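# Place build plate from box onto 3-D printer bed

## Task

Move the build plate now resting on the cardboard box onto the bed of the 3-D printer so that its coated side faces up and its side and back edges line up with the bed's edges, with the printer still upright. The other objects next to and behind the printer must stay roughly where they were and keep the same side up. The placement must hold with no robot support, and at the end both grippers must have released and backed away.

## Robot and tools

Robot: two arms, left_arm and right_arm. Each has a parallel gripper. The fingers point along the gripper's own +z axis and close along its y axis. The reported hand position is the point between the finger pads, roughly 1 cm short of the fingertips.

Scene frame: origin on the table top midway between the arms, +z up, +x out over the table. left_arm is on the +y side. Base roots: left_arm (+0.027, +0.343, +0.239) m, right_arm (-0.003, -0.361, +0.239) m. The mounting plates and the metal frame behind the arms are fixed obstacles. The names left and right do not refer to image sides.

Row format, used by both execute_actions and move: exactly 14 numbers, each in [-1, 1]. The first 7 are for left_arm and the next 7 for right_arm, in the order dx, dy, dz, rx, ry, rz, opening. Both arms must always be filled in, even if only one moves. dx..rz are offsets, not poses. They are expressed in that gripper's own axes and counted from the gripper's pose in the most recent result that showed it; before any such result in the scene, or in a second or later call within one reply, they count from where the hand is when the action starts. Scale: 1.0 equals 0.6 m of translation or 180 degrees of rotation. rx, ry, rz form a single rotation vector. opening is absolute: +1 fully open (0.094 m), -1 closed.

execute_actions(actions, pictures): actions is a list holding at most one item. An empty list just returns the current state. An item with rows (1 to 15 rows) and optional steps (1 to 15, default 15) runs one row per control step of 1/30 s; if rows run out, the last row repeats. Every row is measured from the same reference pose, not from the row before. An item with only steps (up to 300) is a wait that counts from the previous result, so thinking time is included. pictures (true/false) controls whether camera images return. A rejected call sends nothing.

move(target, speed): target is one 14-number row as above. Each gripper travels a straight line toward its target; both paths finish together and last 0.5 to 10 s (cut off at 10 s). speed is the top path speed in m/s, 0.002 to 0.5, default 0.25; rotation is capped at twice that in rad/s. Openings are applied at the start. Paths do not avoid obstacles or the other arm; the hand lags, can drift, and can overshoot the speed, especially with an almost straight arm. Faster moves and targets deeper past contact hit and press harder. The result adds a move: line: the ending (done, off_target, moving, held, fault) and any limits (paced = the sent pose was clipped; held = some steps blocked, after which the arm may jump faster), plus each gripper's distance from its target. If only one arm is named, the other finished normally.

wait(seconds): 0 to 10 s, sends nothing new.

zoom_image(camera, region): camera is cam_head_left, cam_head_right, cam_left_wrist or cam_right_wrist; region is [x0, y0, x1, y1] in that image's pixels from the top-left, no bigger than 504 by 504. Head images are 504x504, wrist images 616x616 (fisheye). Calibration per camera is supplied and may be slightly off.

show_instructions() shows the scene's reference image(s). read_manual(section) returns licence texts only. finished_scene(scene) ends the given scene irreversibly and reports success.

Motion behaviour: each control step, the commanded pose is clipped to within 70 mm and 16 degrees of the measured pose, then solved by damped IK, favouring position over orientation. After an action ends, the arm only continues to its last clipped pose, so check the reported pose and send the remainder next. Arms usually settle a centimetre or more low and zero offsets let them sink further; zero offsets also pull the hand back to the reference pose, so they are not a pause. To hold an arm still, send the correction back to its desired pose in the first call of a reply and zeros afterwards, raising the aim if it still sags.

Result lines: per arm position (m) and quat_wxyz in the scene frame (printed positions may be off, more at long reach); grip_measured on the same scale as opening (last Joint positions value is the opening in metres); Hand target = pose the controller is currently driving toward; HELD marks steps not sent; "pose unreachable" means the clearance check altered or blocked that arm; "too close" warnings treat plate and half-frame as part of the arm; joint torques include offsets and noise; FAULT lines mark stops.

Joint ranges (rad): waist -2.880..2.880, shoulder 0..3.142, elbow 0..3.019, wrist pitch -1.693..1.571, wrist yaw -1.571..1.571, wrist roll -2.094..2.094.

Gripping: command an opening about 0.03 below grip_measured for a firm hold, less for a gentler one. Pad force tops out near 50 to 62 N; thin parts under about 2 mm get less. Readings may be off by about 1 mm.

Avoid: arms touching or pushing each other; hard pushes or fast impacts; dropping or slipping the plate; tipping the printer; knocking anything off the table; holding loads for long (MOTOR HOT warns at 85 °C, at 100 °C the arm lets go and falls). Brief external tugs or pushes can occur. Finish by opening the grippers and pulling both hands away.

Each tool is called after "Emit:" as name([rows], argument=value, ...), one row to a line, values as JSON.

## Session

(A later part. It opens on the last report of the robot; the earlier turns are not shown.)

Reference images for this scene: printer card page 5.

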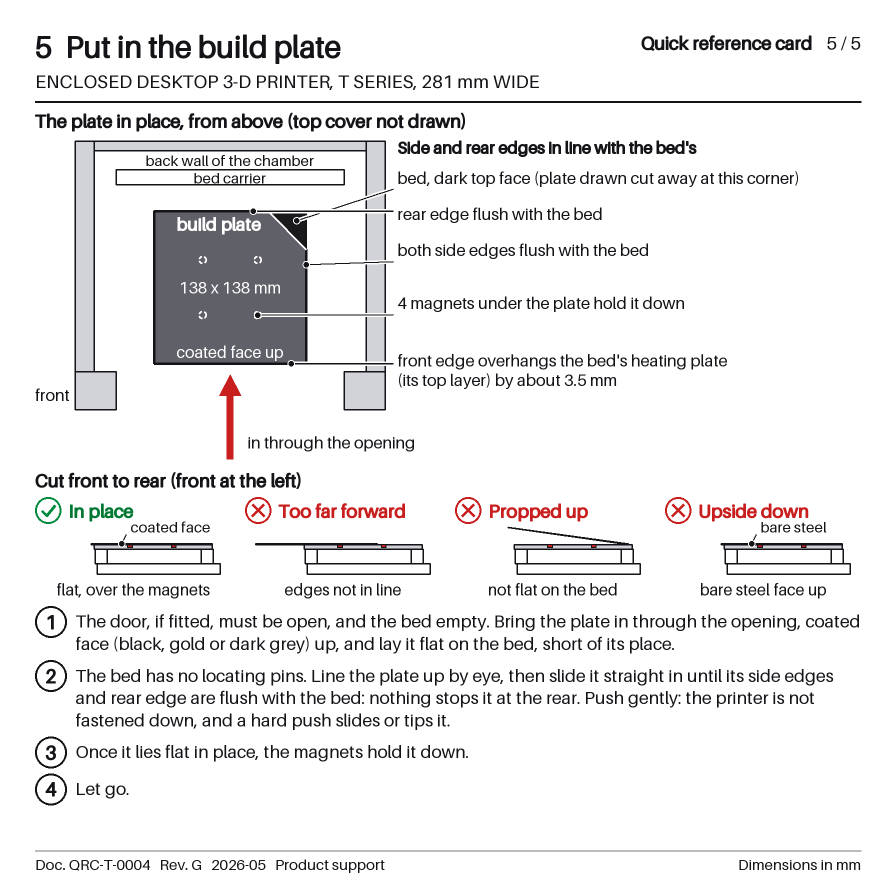

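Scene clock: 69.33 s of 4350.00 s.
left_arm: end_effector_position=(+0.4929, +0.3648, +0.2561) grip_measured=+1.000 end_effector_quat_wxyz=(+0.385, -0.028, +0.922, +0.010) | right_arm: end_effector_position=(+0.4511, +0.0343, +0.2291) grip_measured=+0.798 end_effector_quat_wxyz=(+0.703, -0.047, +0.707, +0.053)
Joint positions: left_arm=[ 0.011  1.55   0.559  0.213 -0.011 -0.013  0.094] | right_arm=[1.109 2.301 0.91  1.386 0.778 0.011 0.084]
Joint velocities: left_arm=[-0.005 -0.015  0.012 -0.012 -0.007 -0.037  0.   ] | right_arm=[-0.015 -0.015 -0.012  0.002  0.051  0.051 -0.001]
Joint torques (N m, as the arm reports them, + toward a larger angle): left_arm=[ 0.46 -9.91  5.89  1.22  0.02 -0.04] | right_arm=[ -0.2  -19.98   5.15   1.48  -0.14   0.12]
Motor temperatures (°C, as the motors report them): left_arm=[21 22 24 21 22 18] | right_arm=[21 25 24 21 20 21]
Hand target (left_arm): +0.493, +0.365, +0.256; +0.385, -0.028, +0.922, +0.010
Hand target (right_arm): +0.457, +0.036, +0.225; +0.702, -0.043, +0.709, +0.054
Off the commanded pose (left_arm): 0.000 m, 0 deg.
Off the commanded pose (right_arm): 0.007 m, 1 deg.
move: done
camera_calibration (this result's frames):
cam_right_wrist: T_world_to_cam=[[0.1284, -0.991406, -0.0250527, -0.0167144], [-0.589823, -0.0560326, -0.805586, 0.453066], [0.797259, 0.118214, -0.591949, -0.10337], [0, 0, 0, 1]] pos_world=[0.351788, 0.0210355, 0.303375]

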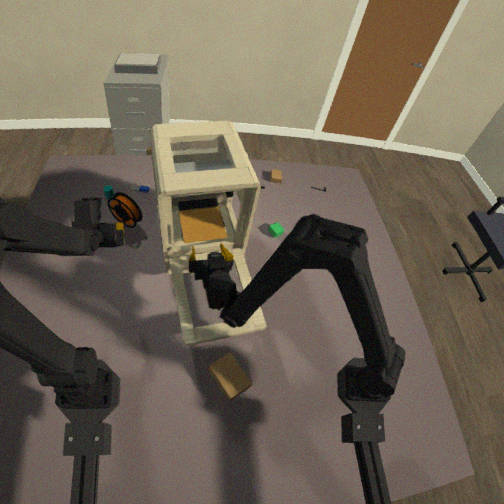

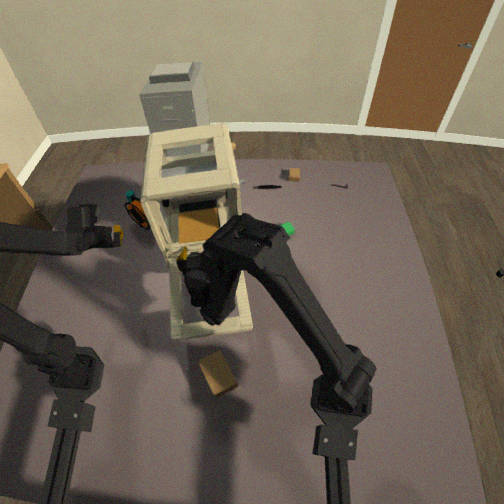

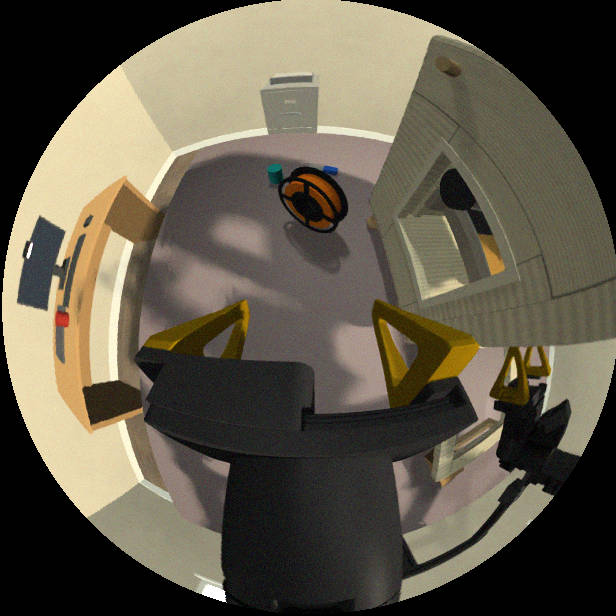

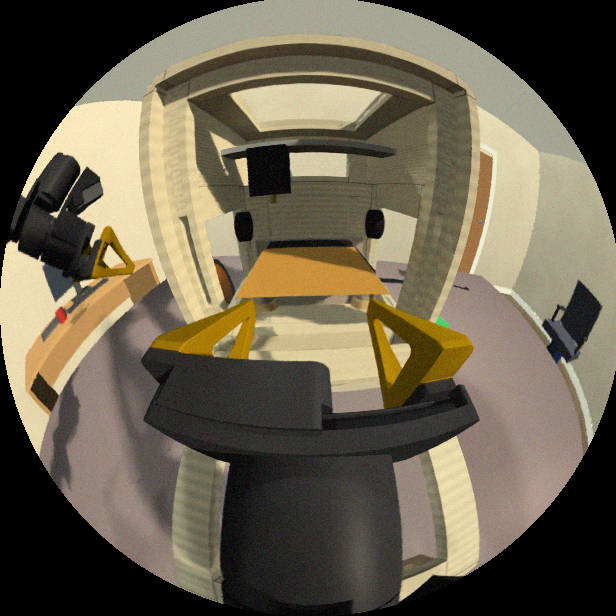

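Emit:
move(target=[0,0,0,0,0,0,1,0.022,-0.004,0.035,0,0,-0.005,0.8], speed=0.03)

Emit:
move(target=[0,0,0,0,0,0,1,0.009,-0.005,0.07,0,0,0,0.8], speed=0.012)

Emit:
zoom_image(camera="cam_right_wrist", region=[200,190,420,350])

Emit:
zoom_image(camera="cam_head_left", region=[160,185,250,265])

Scene clock: 73.17 s of 4350.00 s.
left_arm: end_effector_position=(+0.4929, +0.3648, +0.2561) grip_measured=+1.000 end_effector_quat_wxyz=(+0.385, -0.028, +0.922, +0.010) | right_arm: end_effector_position=(+0.4664, +0.0333, +0.2269) grip_measured=+0.798 end_effector_quat_wxyz=(+0.706, -0.047, +0.704, +0.055)
Joint positions: left_arm=[ 0.011  1.55   0.559  0.213 -0.011 -0.013  0.094] | right_arm=[1.081 2.318 0.939 1.386 0.748 0.005 0.084]
Joint velocities: left_arm=[ 0.005 -0.005  0.007 -0.007 -0.051 -0.022  0.   ] | right_arm=[-0.015 -0.015  0.007  0.007 -0.066 -0.051 -0.001]
Joint torques (N m, as the arm reports them, + toward a larger angle): left_arm=[ 0.01 -9.89  5.57  1.43 -0.03  0.04] | right_arm=[  0.65 -17.71   5.61   1.57  -0.07  -0.06]
Motor temperatures (°C, as the motors report them): left_arm=[21 22 24 21 22 18] | right_arm=[21 25 24 21 20 21]
Hand target (left_arm): +0.493, +0.365, +0.256; +0.385, -0.028, +0.922, +0.010
Hand target (right_arm): +0.472, +0.035, +0.216; +0.704, -0.052, +0.707, +0.048
Off the commanded pose (left_arm): 0.000 m, 0 deg.
Off the commanded pose (right_arm): 0.013 m, 1 deg.
move: off_target (right_arm)
camera_calibration (this result's frames):
cam_right_wrist: T_world_to_cam=[[0.131233, -0.990965, -0.0276961, -0.020472], [-0.583329, -0.0546003, -0.810399, 0.458256], [0.801564, 0.122507, -0.585224, -0.12038], [0, 0, 0, 1]] pos_world=[0.366493, 0.0194812, 0.300354]

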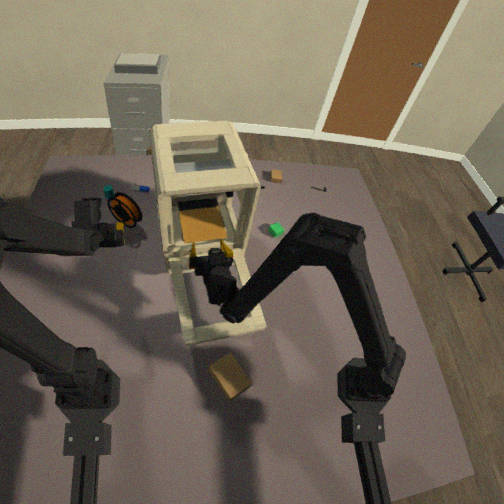

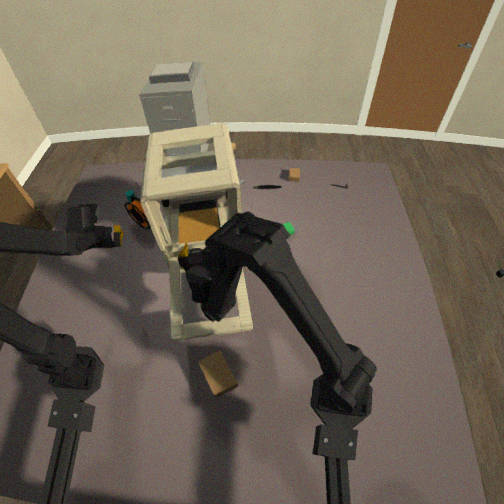

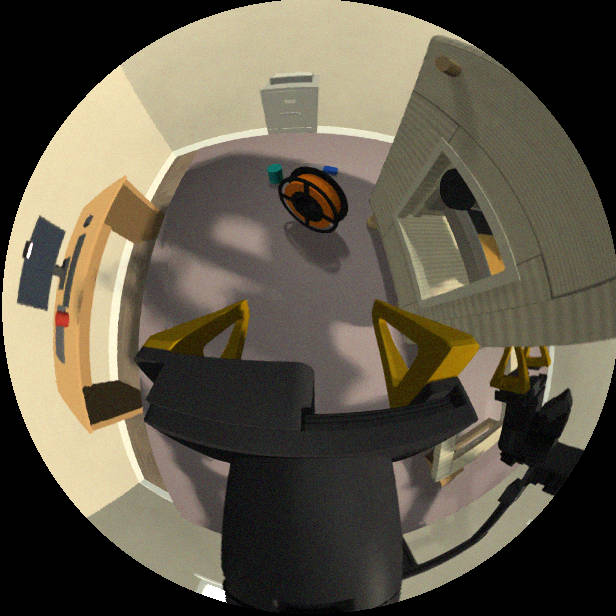

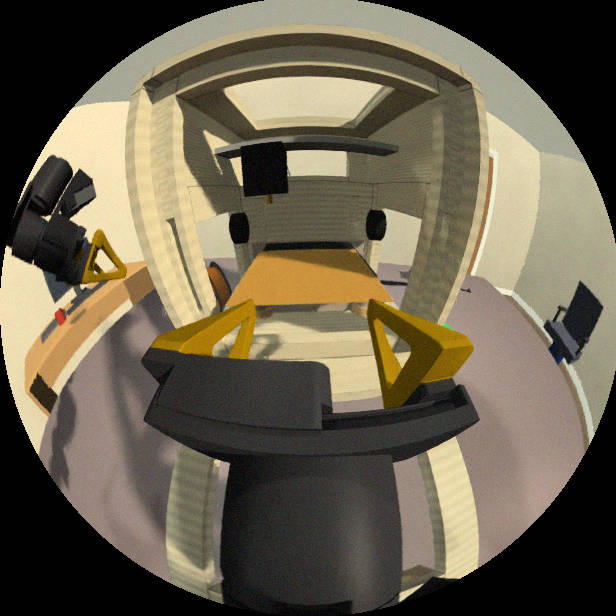

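Scene clock: 76.93 s of 4350.00 s.
left_arm: end_effector_position=(+0.4929, +0.3648, +0.2561) grip_measured=+1.000 end_effector_quat_wxyz=(+0.385, -0.028, +0.922, +0.010) | right_arm: end_effector_position=(+0.5008, +0.0363, +0.2367) grip_measured=+0.798 end_effector_quat_wxyz=(+0.711, -0.043, +0.699, +0.062)
Joint positions: left_arm=[ 0.011  1.55   0.559  0.213 -0.011 -0.013  0.094] | right_arm=[1.03  2.318 1.004 1.342 0.691 0.005 0.084]
Joint velocities: left_arm=[-0.024 -0.005 -0.012 -0.002 -0.022  0.051  0.   ] | right_arm=[-0.005 -0.005 -0.012 -0.002 -0.139 -0.022  0.001]
Joint torques (N m, as the arm reports them, + toward a larger angle): left_arm=[ 0.74 -9.63  5.91  1.12  0.03 -0.02] | right_arm=[ -0.19 -18.56   6.48   1.24  -0.17   0.02]
Motor temperatures (°C, as the motors report them): left_arm=[21 22 24 21 22 18] | right_arm=[21 25 24 21 20 21]
Hand target (left_arm): +0.493, +0.365, +0.256; +0.385, -0.028, +0.922, +0.010
Hand target (right_arm): +0.508, +0.035, +0.222; +0.706, -0.046, +0.705, +0.055
Off the commanded pose (left_arm): 0.000 m, 0 deg.
Off the commanded pose (right_arm): 0.017 m, 1 deg.
move: off_target (right_arm)
camera_calibration (this result's frames):
cam_right_wrist: T_world_to_cam=[[0.136583, -0.989781, -0.0409785, -0.021356], [-0.571398, -0.044923, -0.819443, 0.482297], [0.809228, 0.135337, -0.571694, -0.150137], [0, 0, 0, 1]] pos_world=[0.399995, 0.0208476, 0.308507]

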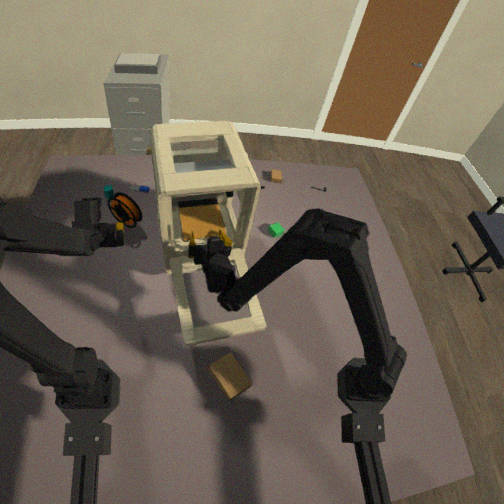

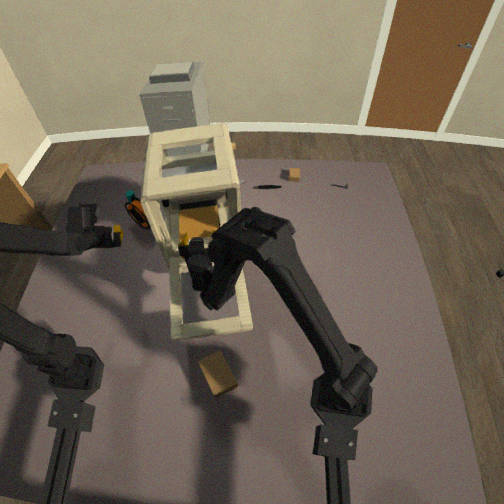

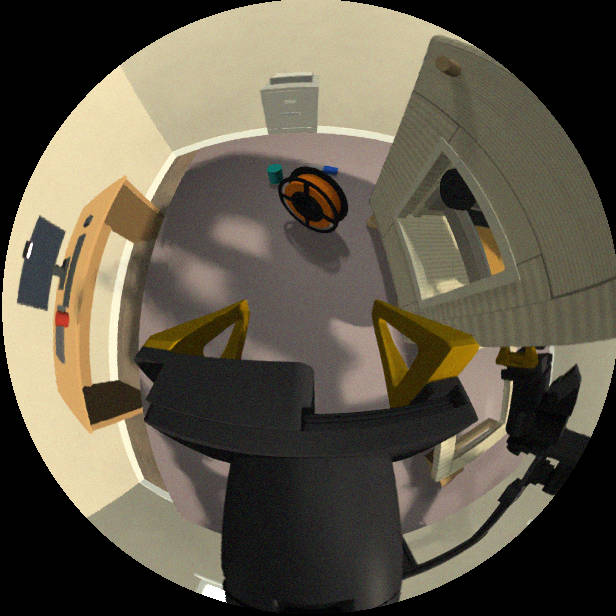

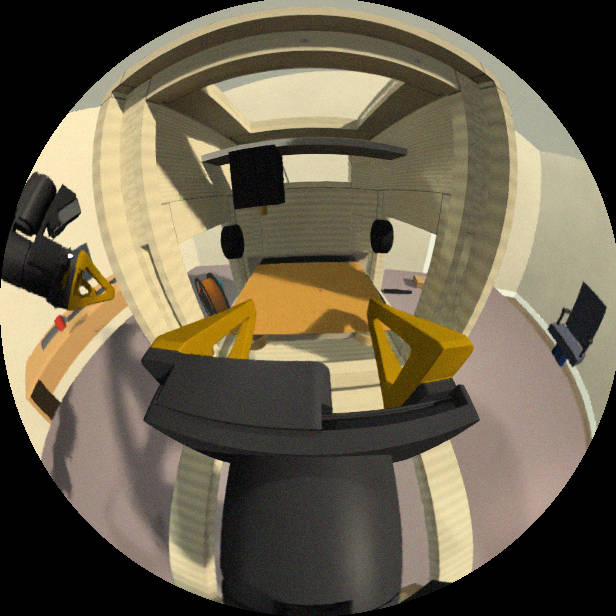

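Region (200, 190, 420, 350) of cam_right_wrist's 616x616 image, scaled by 2.291, with more detail than that image has; it fills the top 367 rows of this view, and the rest is white.

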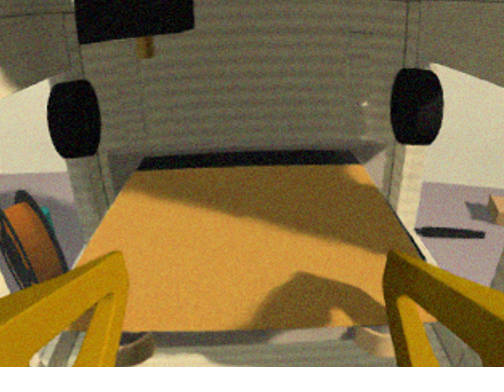

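Region (160, 185, 250, 265) of cam_head_left's 504x504 image, scaled by 5.600, with more detail than that image has.

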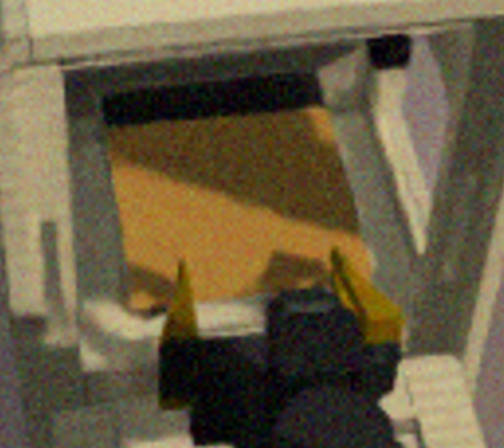

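Rose over the edge. Back off, lower.

Emit:
move(target=[0,0,0,0,0,0,1,0,0,-0.055,0,0,-0.012,0.8], speed=0.04)

Emit:
move(target=[0,0,0,0,0,0,1,0.035,0,0.01,0,0,0,0.8], speed=0.03)

Scene clock: 81.30 s of 4350.00 s.
left_arm: end_effector_position=(+0.4929, +0.3648, +0.2561) grip_measured=+1.000 end_effector_quat_wxyz=(+0.385, -0.028, +0.922, +0.010) | right_arm: end_effector_position=(+0.4705, +0.0299, +0.2258) grip_measured=+0.798 end_effector_quat_wxyz=(+0.706, -0.060, +0.705, +0.044)
Joint positions: left_arm=[ 0.011  1.55   0.559  0.213 -0.011 -0.013  0.094] | right_arm=[ 1.069  2.318  0.938  1.382  0.732 -0.024  0.084]
Joint velocities: left_arm=[ 0.005 -0.005  0.002  0.007  0.051 -0.007  0.   ] | right_arm=[-0.005  0.005  0.007 -0.012 -0.066 -0.051  0.   ]
Joint torques (N m, as the arm reports them, + toward a larger angle): left_arm=[  0.37 -10.05   5.94   1.44  -0.03  -0.03] | right_arm=[  1.56 -22.17   3.02   2.44   0.3   -0.11]
Motor temperatures (°C, as the motors report them): left_arm=[21 22 24 21 22 18] | right_arm=[21 25 24 21 20 21]
Hand target (left_arm): +0.493, +0.365, +0.256; +0.385, -0.028, +0.922, +0.010
Hand target (right_arm): +0.468, +0.032, +0.236; +0.713, -0.056, +0.698, +0.048
Off the commanded pose (left_arm): 0.000 m, 0 deg.
Off the commanded pose (right_arm): 0.011 m, 1 deg.
After step 90, 0.23 s passed at rest.
move: off_target (right_arm)
camera_calibration (this result's frames):
cam_right_wrist: T_world_to_cam=[[0.134617, -0.990882, 0.005483, -0.0335272], [-0.582104, -0.0835578, -0.80881, 0.459531], [0.801894, 0.105688, -0.588045, -0.122923], [0, 0, 0, 1]] pos_world=[0.370579, 0.0181674, 0.299573]

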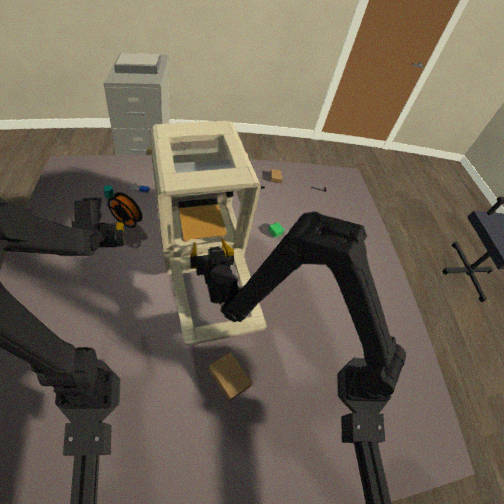

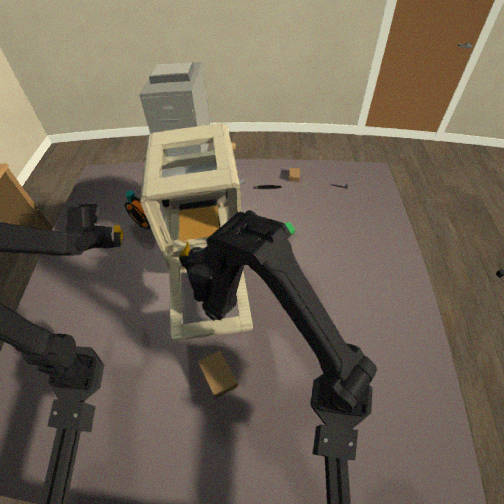

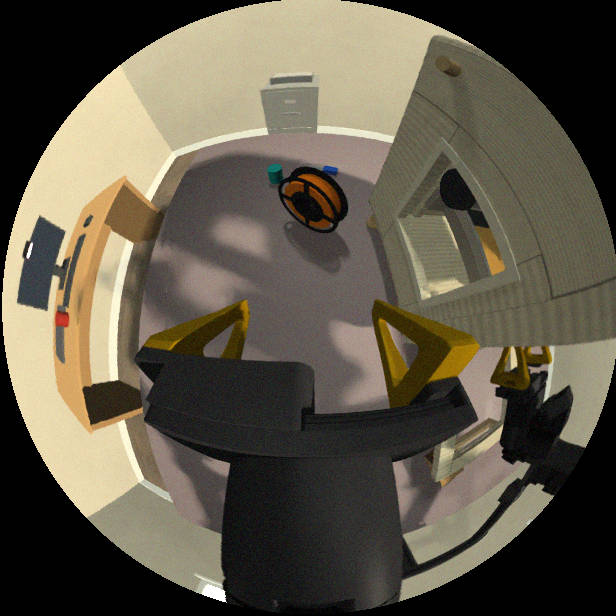

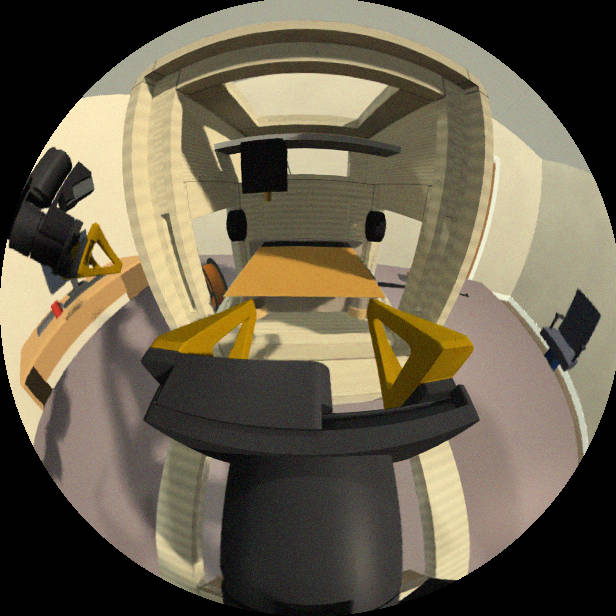

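Scene clock: 82.33 s of 4350.00 s.
left_arm: end_effector_position=(+0.4929, +0.3648, +0.2561) grip_measured=+1.000 end_effector_quat_wxyz=(+0.385, -0.028, +0.922, +0.010) | right_arm: end_effector_position=(+0.4705, +0.0293, +0.2097) grip_measured=+0.798 end_effector_quat_wxyz=(+0.701, -0.065, +0.709, +0.041)
Joint positions: left_arm=[ 0.011  1.55   0.559  0.213 -0.011 -0.013  0.094] | right_arm=[ 1.067  2.353  0.949  1.387  0.727 -0.024  0.084]
Joint velocities: left_arm=[-0.015 -0.015  0.002 -0.002 -0.037 -0.081  0.   ] | right_arm=[-0.015 -0.015  0.002  0.002  0.066  0.007 -0.   ]
Joint torques (N m, as the arm reports them, + toward a larger angle): left_arm=[ 0.65 -8.54  5.85  1.24  0.    0.02] | right_arm=[  0.67 -17.77   5.41   2.65  -0.11   0.03]
Motor temperatures (°C, as the motors report them): left_arm=[21 22 24 21 22 18] | right_arm=[21 25 24 21 20 21]
Hand target (left_arm): +0.493, +0.365, +0.256; +0.385, -0.028, +0.922, +0.010
Hand target (right_arm): +0.476, +0.030, +0.205; +0.705, -0.060, +0.705, +0.044
Off the commanded pose (left_arm): 0.000 m, 0 deg.
Off the commanded pose (right_arm): 0.008 m, 1 deg.
move: done
camera_calibration (this result's frames):
cam_right_wrist: T_world_to_cam=[[0.138192, -0.99025, 0.0175519, -0.0382881], [-0.591028, -0.096674, -0.800837, 0.449367], [0.794726, 0.100295, -0.598625, -0.126631], [0, 0, 0, 1]] pos_world=[0.371517, 0.0182279, 0.284738]

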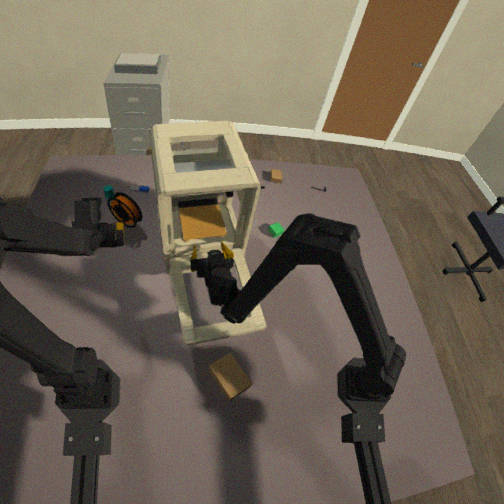

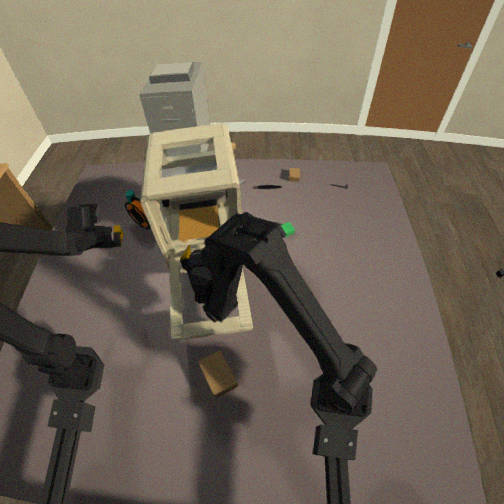

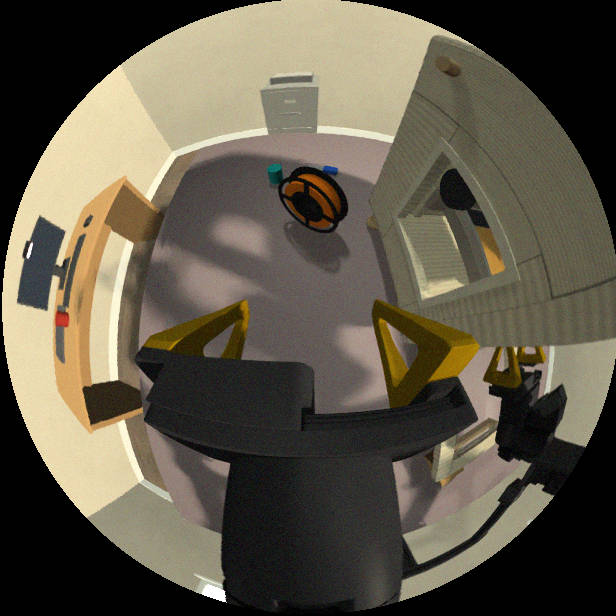

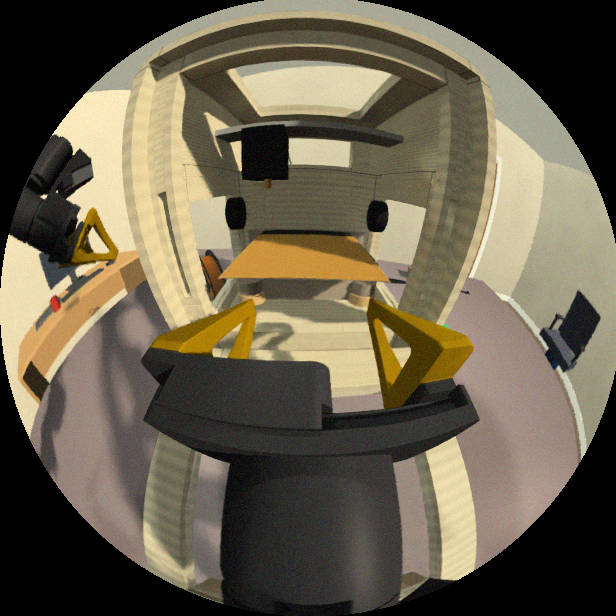

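Emit:
move(target=[0,0,0,0,0,0,1,-0.004,0.012,0.035,0.004,-0.005,0.006,0.8], speed=0.02)

Emit:
zoom_image(camera="cam_right_wrist", region=[200,190,420,350])

Scene clock: 84.73 s of 4350.00 s.
left_arm: end_effector_position=(+0.4929, +0.3648, +0.2561) grip_measured=+1.000 end_effector_quat_wxyz=(+0.385, -0.028, +0.922, +0.010) | right_arm: end_effector_position=(+0.4837, +0.0384, +0.2189) grip_measured=+0.798 end_effector_quat_wxyz=(+0.709, -0.055, +0.702, +0.046)
Joint positions: left_arm=[ 0.011  1.55   0.559  0.213 -0.011 -0.013  0.094] | right_arm=[ 1.06   2.353  0.992  1.374  0.727 -0.024  0.084]
Joint velocities: left_arm=[-0.005 -0.015  0.002  0.007 -0.007 -0.007  0.   ] | right_arm=[-0.005  0.005  0.022 -0.032 -0.066  0.022 -0.001]
Joint torques (N m, as the arm reports them, + toward a larger angle): left_arm=[  0.82 -10.45   5.97   1.39   0.01  -0.1 ] | right_arm=[ -0.27 -18.8    5.8    1.5   -0.04   0.04]
Motor temperatures (°C, as the motors report them): left_arm=[21 22 24 21 22 18] | right_arm=[21 25 24 21 20 21]
Hand target (left_arm): +0.493, +0.365, +0.256; +0.385, -0.028, +0.922, +0.010
Hand target (right_arm): +0.490, +0.039, +0.211; +0.707, -0.054, +0.704, +0.044
Off the commanded pose (left_arm): 0.000 m, 0 deg.
Off the commanded pose (right_arm): 0.010 m, 0 deg.
move: done
camera_calibration (this result's frames):
cam_right_wrist: T_world_to_cam=[[0.131176, -0.991355, -0.00272141, -0.0233817], [-0.576, -0.0739812, -0.814095, 0.460117], [0.806856, 0.108357, -0.580725, -0.14257], [0, 0, 0, 1]] pos_world=[0.383128, 0.0263089, 0.291721]

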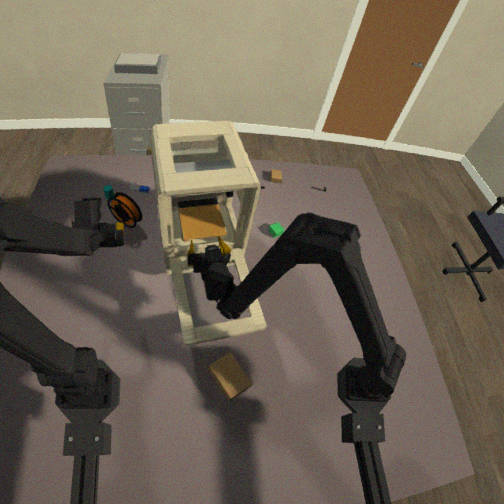

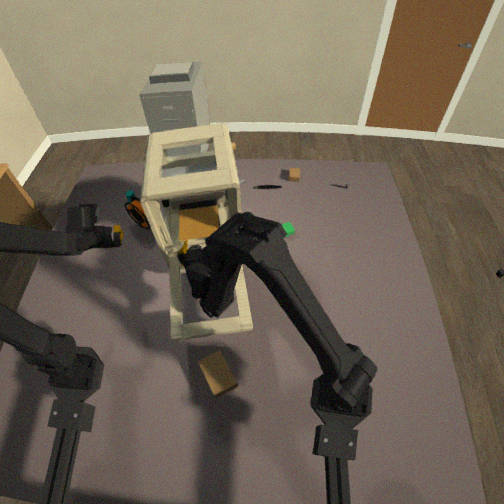

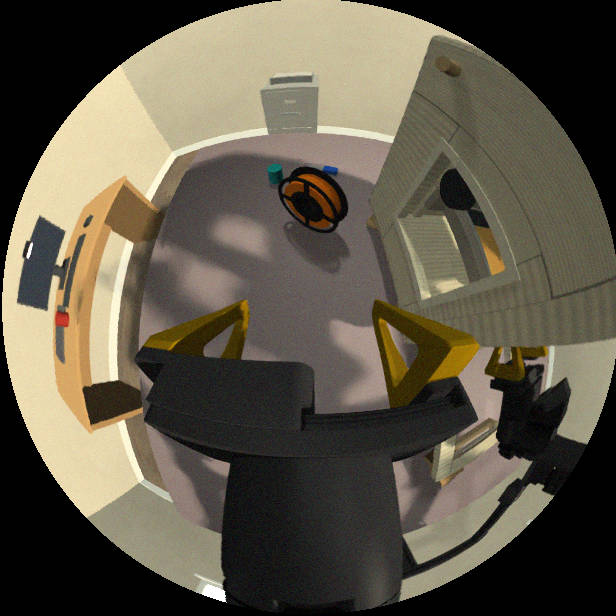

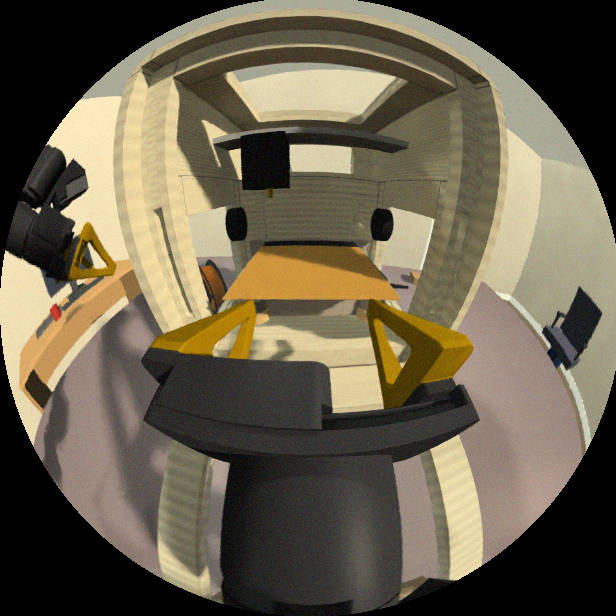

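Region (200, 190, 420, 350) of cam_right_wrist's 616x616 image, scaled by 2.291, with more detail than that image has; it fills the top 367 rows of this view, and the rest is white.

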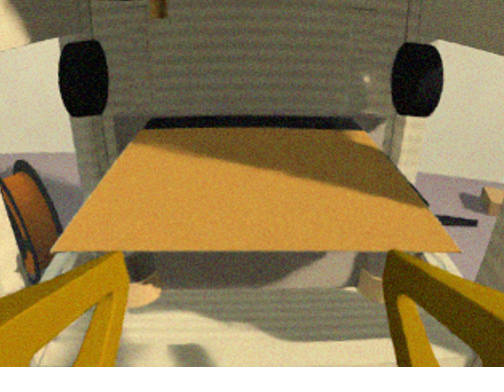

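Emit:
move(target=[0,0,0,0,0,0,1,0.016,-0.003,0.048,0,0,0,0.8], speed=0.012)

Emit:
zoom_image(camera="cam_right_wrist", region=[200,190,420,350])

Emit:
zoom_image(camera="cam_head_left", region=[160,185,250,265])

Scene clock: 91.57 s of 4350.00 s.
left_arm: end_effector_position=(+0.4929, +0.3648, +0.2561) grip_measured=+1.000 end_effector_quat_wxyz=(+0.385, -0.028, +0.922, +0.010) | right_arm: end_effector_position=(+0.5047, +0.0406, +0.2235) grip_measured=+0.798 end_effector_quat_wxyz=(+0.713, -0.053, +0.697, +0.052)
Joint positions: left_arm=[ 0.011  1.55   0.559  0.213 -0.011 -0.013  0.094] | right_arm=[ 1.03   2.359  1.035  1.354  0.69  -0.024  0.084]
Joint velocities: left_arm=[ 0.015  0.005 -0.012  0.012  0.007 -0.125  0.   ] | right_arm=[-0.015 -0.005  0.002  0.002  0.11   0.022  0.001]
Joint torques (N m, as the arm reports them, + toward a larger angle): left_arm=[-0.2  -9.01  5.87  1.26 -0.05  0.  ] | right_arm=[ -0.38 -19.54   6.55   1.32  -0.08  -0.01]
Motor temperatures (°C, as the motors report them): left_arm=[21 22 24 21 22 18] | right_arm=[21 26 24 21 20 21]
Hand target (left_arm): +0.493, +0.365, +0.256; +0.385, -0.028, +0.922, +0.010
Hand target (right_arm): +0.512, +0.040, +0.210; +0.709, -0.055, +0.702, +0.046
Off the commanded pose (left_arm): 0.000 m, 0 deg.
Off the commanded pose (right_arm): 0.016 m, 1 deg.
After step 90, 1.07 s passed at rest.
move: off_target (right_arm)
camera_calibration (this result's frames):
cam_right_wrist: T_world_to_cam=[[0.137268, -0.99045, -0.012936, -0.0247078], [-0.566258, -0.0677499, -0.821439, 0.472692], [0.812717, 0.120082, -0.57015, -0.162932], [0, 0, 0, 1]] pos_world=[0.403475, 0.0271183, 0.295072]

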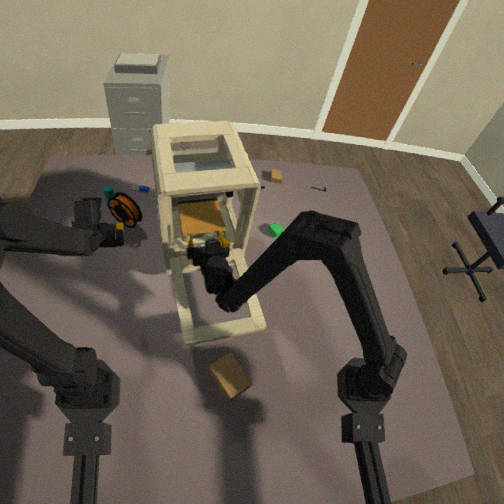

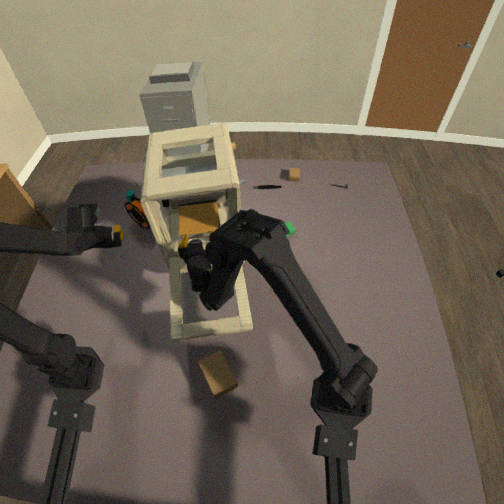

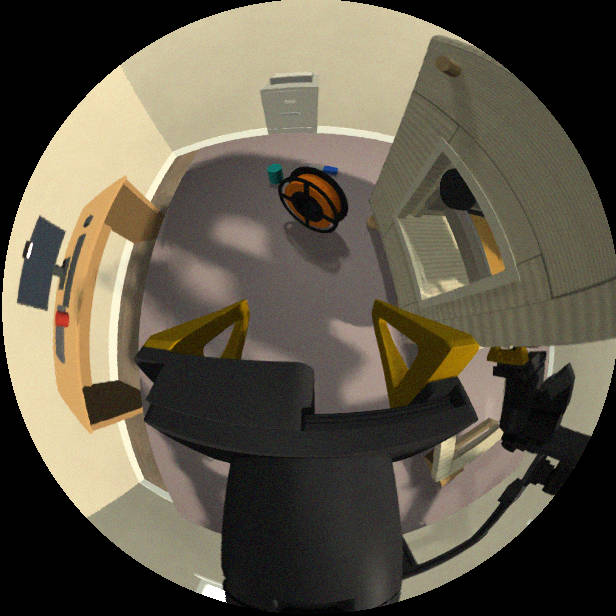

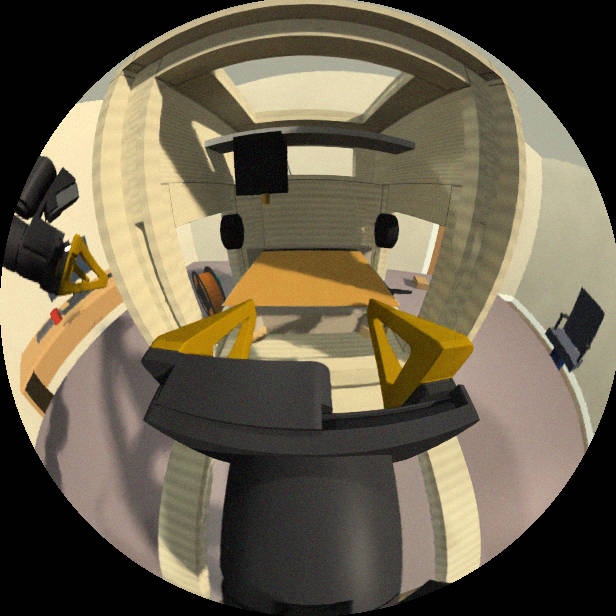

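Region (200, 190, 420, 350) of cam_right_wrist's 616x616 image, scaled by 2.291, with more detail than that image has; it fills the top 367 rows of this view, and the rest is white.

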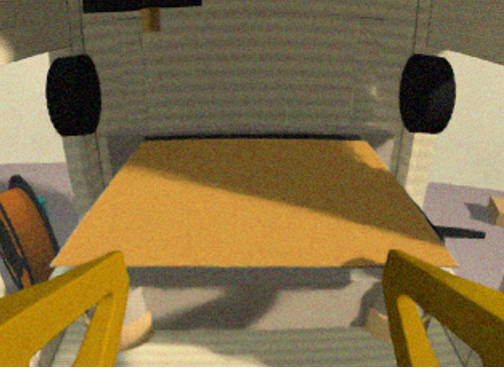

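Region (160, 185, 250, 265) of cam_head_left's 504x504 image, scaled by 5.600, with more detail than that image has.

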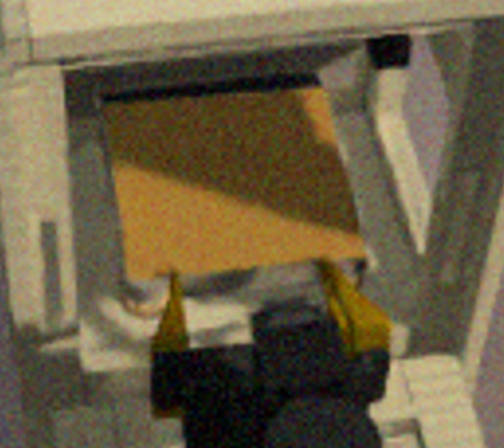

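Emit:
move(target=[0,0,0,0,0,0,1,0.027,-0.002,0.024,-0.006,0.005,0,0.8], speed=0.01)

Emit:
zoom_image(camera="cam_right_wrist", region=[200,190,420,350])

Emit:
zoom_image(camera="cam_head_left", region=[160,185,250,265])

Scene clock: 96.30 s of 4350.00 s.
left_arm: end_effector_position=(+0.4929, +0.3648, +0.2561) grip_measured=+1.000 end_effector_quat_wxyz=(+0.385, -0.028, +0.922, +0.010) | right_arm: end_effector_position=(+0.5116, +0.0415, +0.2214) grip_measured=+0.798 end_effector_quat_wxyz=(+0.711, -0.061, +0.698, +0.061)
Joint positions: left_arm=[ 0.011  1.55   0.559  0.213 -0.011 -0.013  0.094] | right_arm=[ 1.014  2.364  1.044  1.345  0.651 -0.019  0.084]
Joint velocities: left_arm=[-0.005 -0.005  0.002 -0.002  0.081 -0.022  0.   ] | right_arm=[-0.005 -0.005  0.007 -0.007  0.037 -0.022 -0.   ]
Joint torques (N m, as the arm reports them, + toward a larger angle): left_arm=[ -0.21 -10.96   5.81   1.24   0.    -0.05] | right_arm=[  0.5  -18.95   6.49   1.59  -0.11   0.14]
Motor temperatures (°C, as the motors report them): left_arm=[21 22 24 21 22 18] | right_arm=[21 26 24 21 20 21]
Hand target (left_arm): +0.493, +0.365, +0.256; +0.385, -0.028, +0.922, +0.010
Hand target (right_arm): +0.519, +0.041, +0.208; +0.707, -0.060, +0.703, +0.058
Off the commanded pose (left_arm): 0.000 m, 0 deg.
Off the commanded pose (right_arm): 0.016 m, 1 deg.
move: off_target (right_arm)
camera_calibration (this result's frames):
cam_right_wrist: T_world_to_cam=[[0.16108, -0.986843, -0.0139562, -0.0369558], [-0.567166, -0.080986, -0.819612, 0.475499], [0.807698, 0.139939, -0.572749, -0.16747], [0, 0, 0, 1]] pos_world=[0.410905, 0.0254748, 0.293291]

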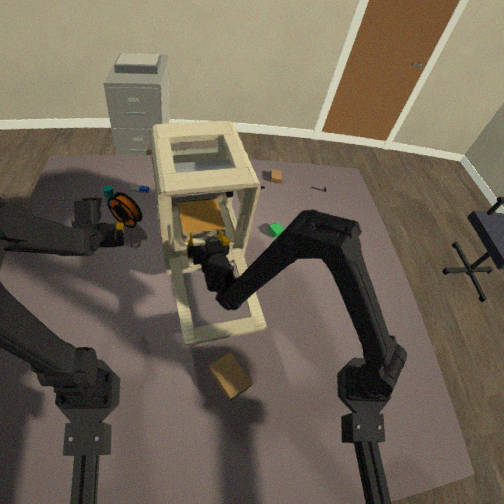

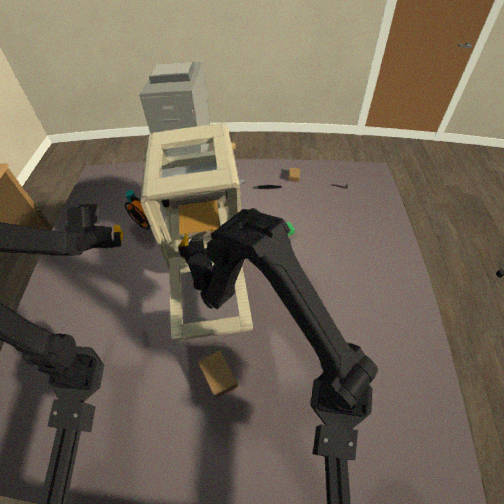

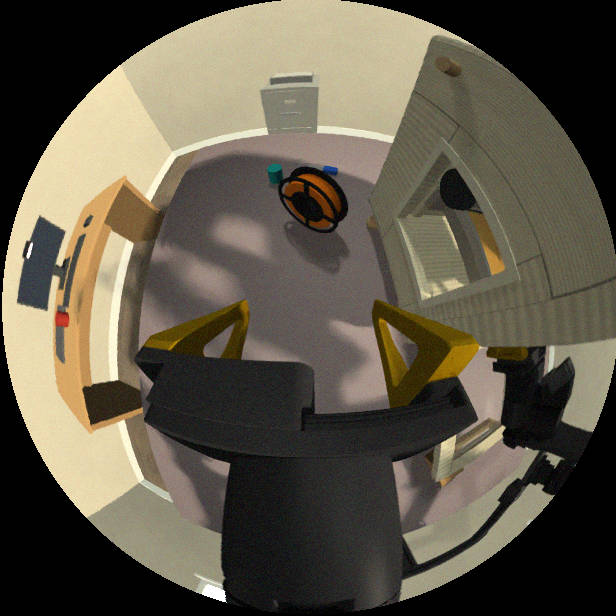

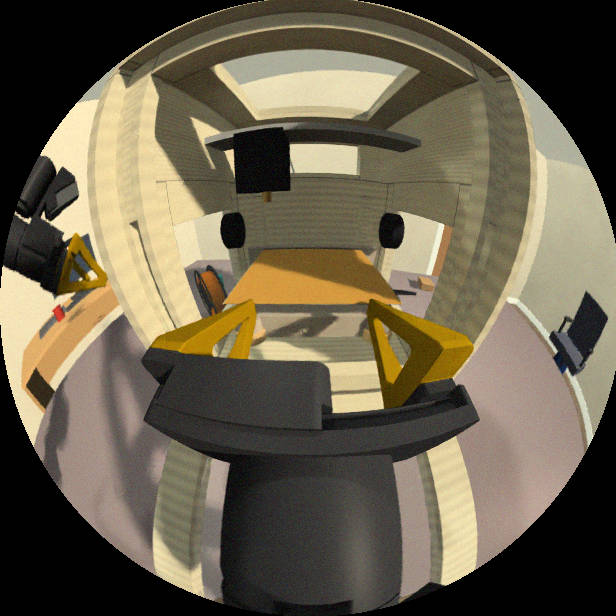

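Region (200, 190, 420, 350) of cam_right_wrist's 616x616 image, scaled by 2.291, with more detail than that image has; it fills the top 367 rows of this view, and the rest is white.

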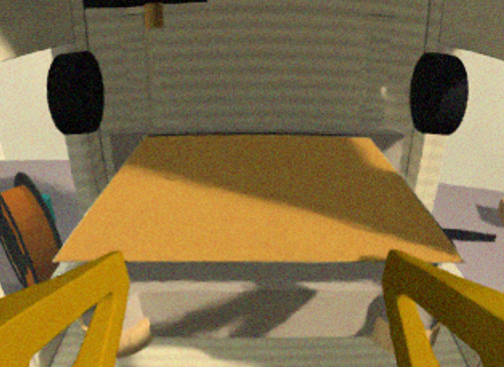

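Region (160, 185, 250, 265) of cam_head_left's 504x504 image, scaled by 5.600, with more detail than that image has.

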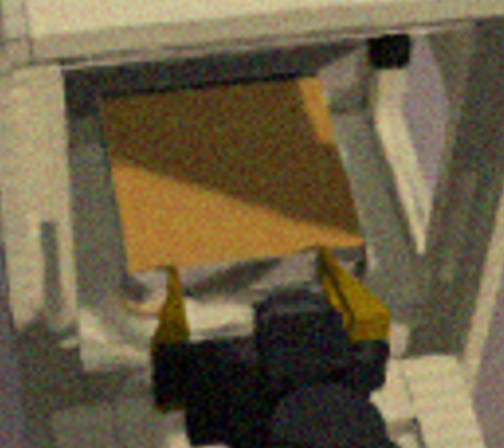

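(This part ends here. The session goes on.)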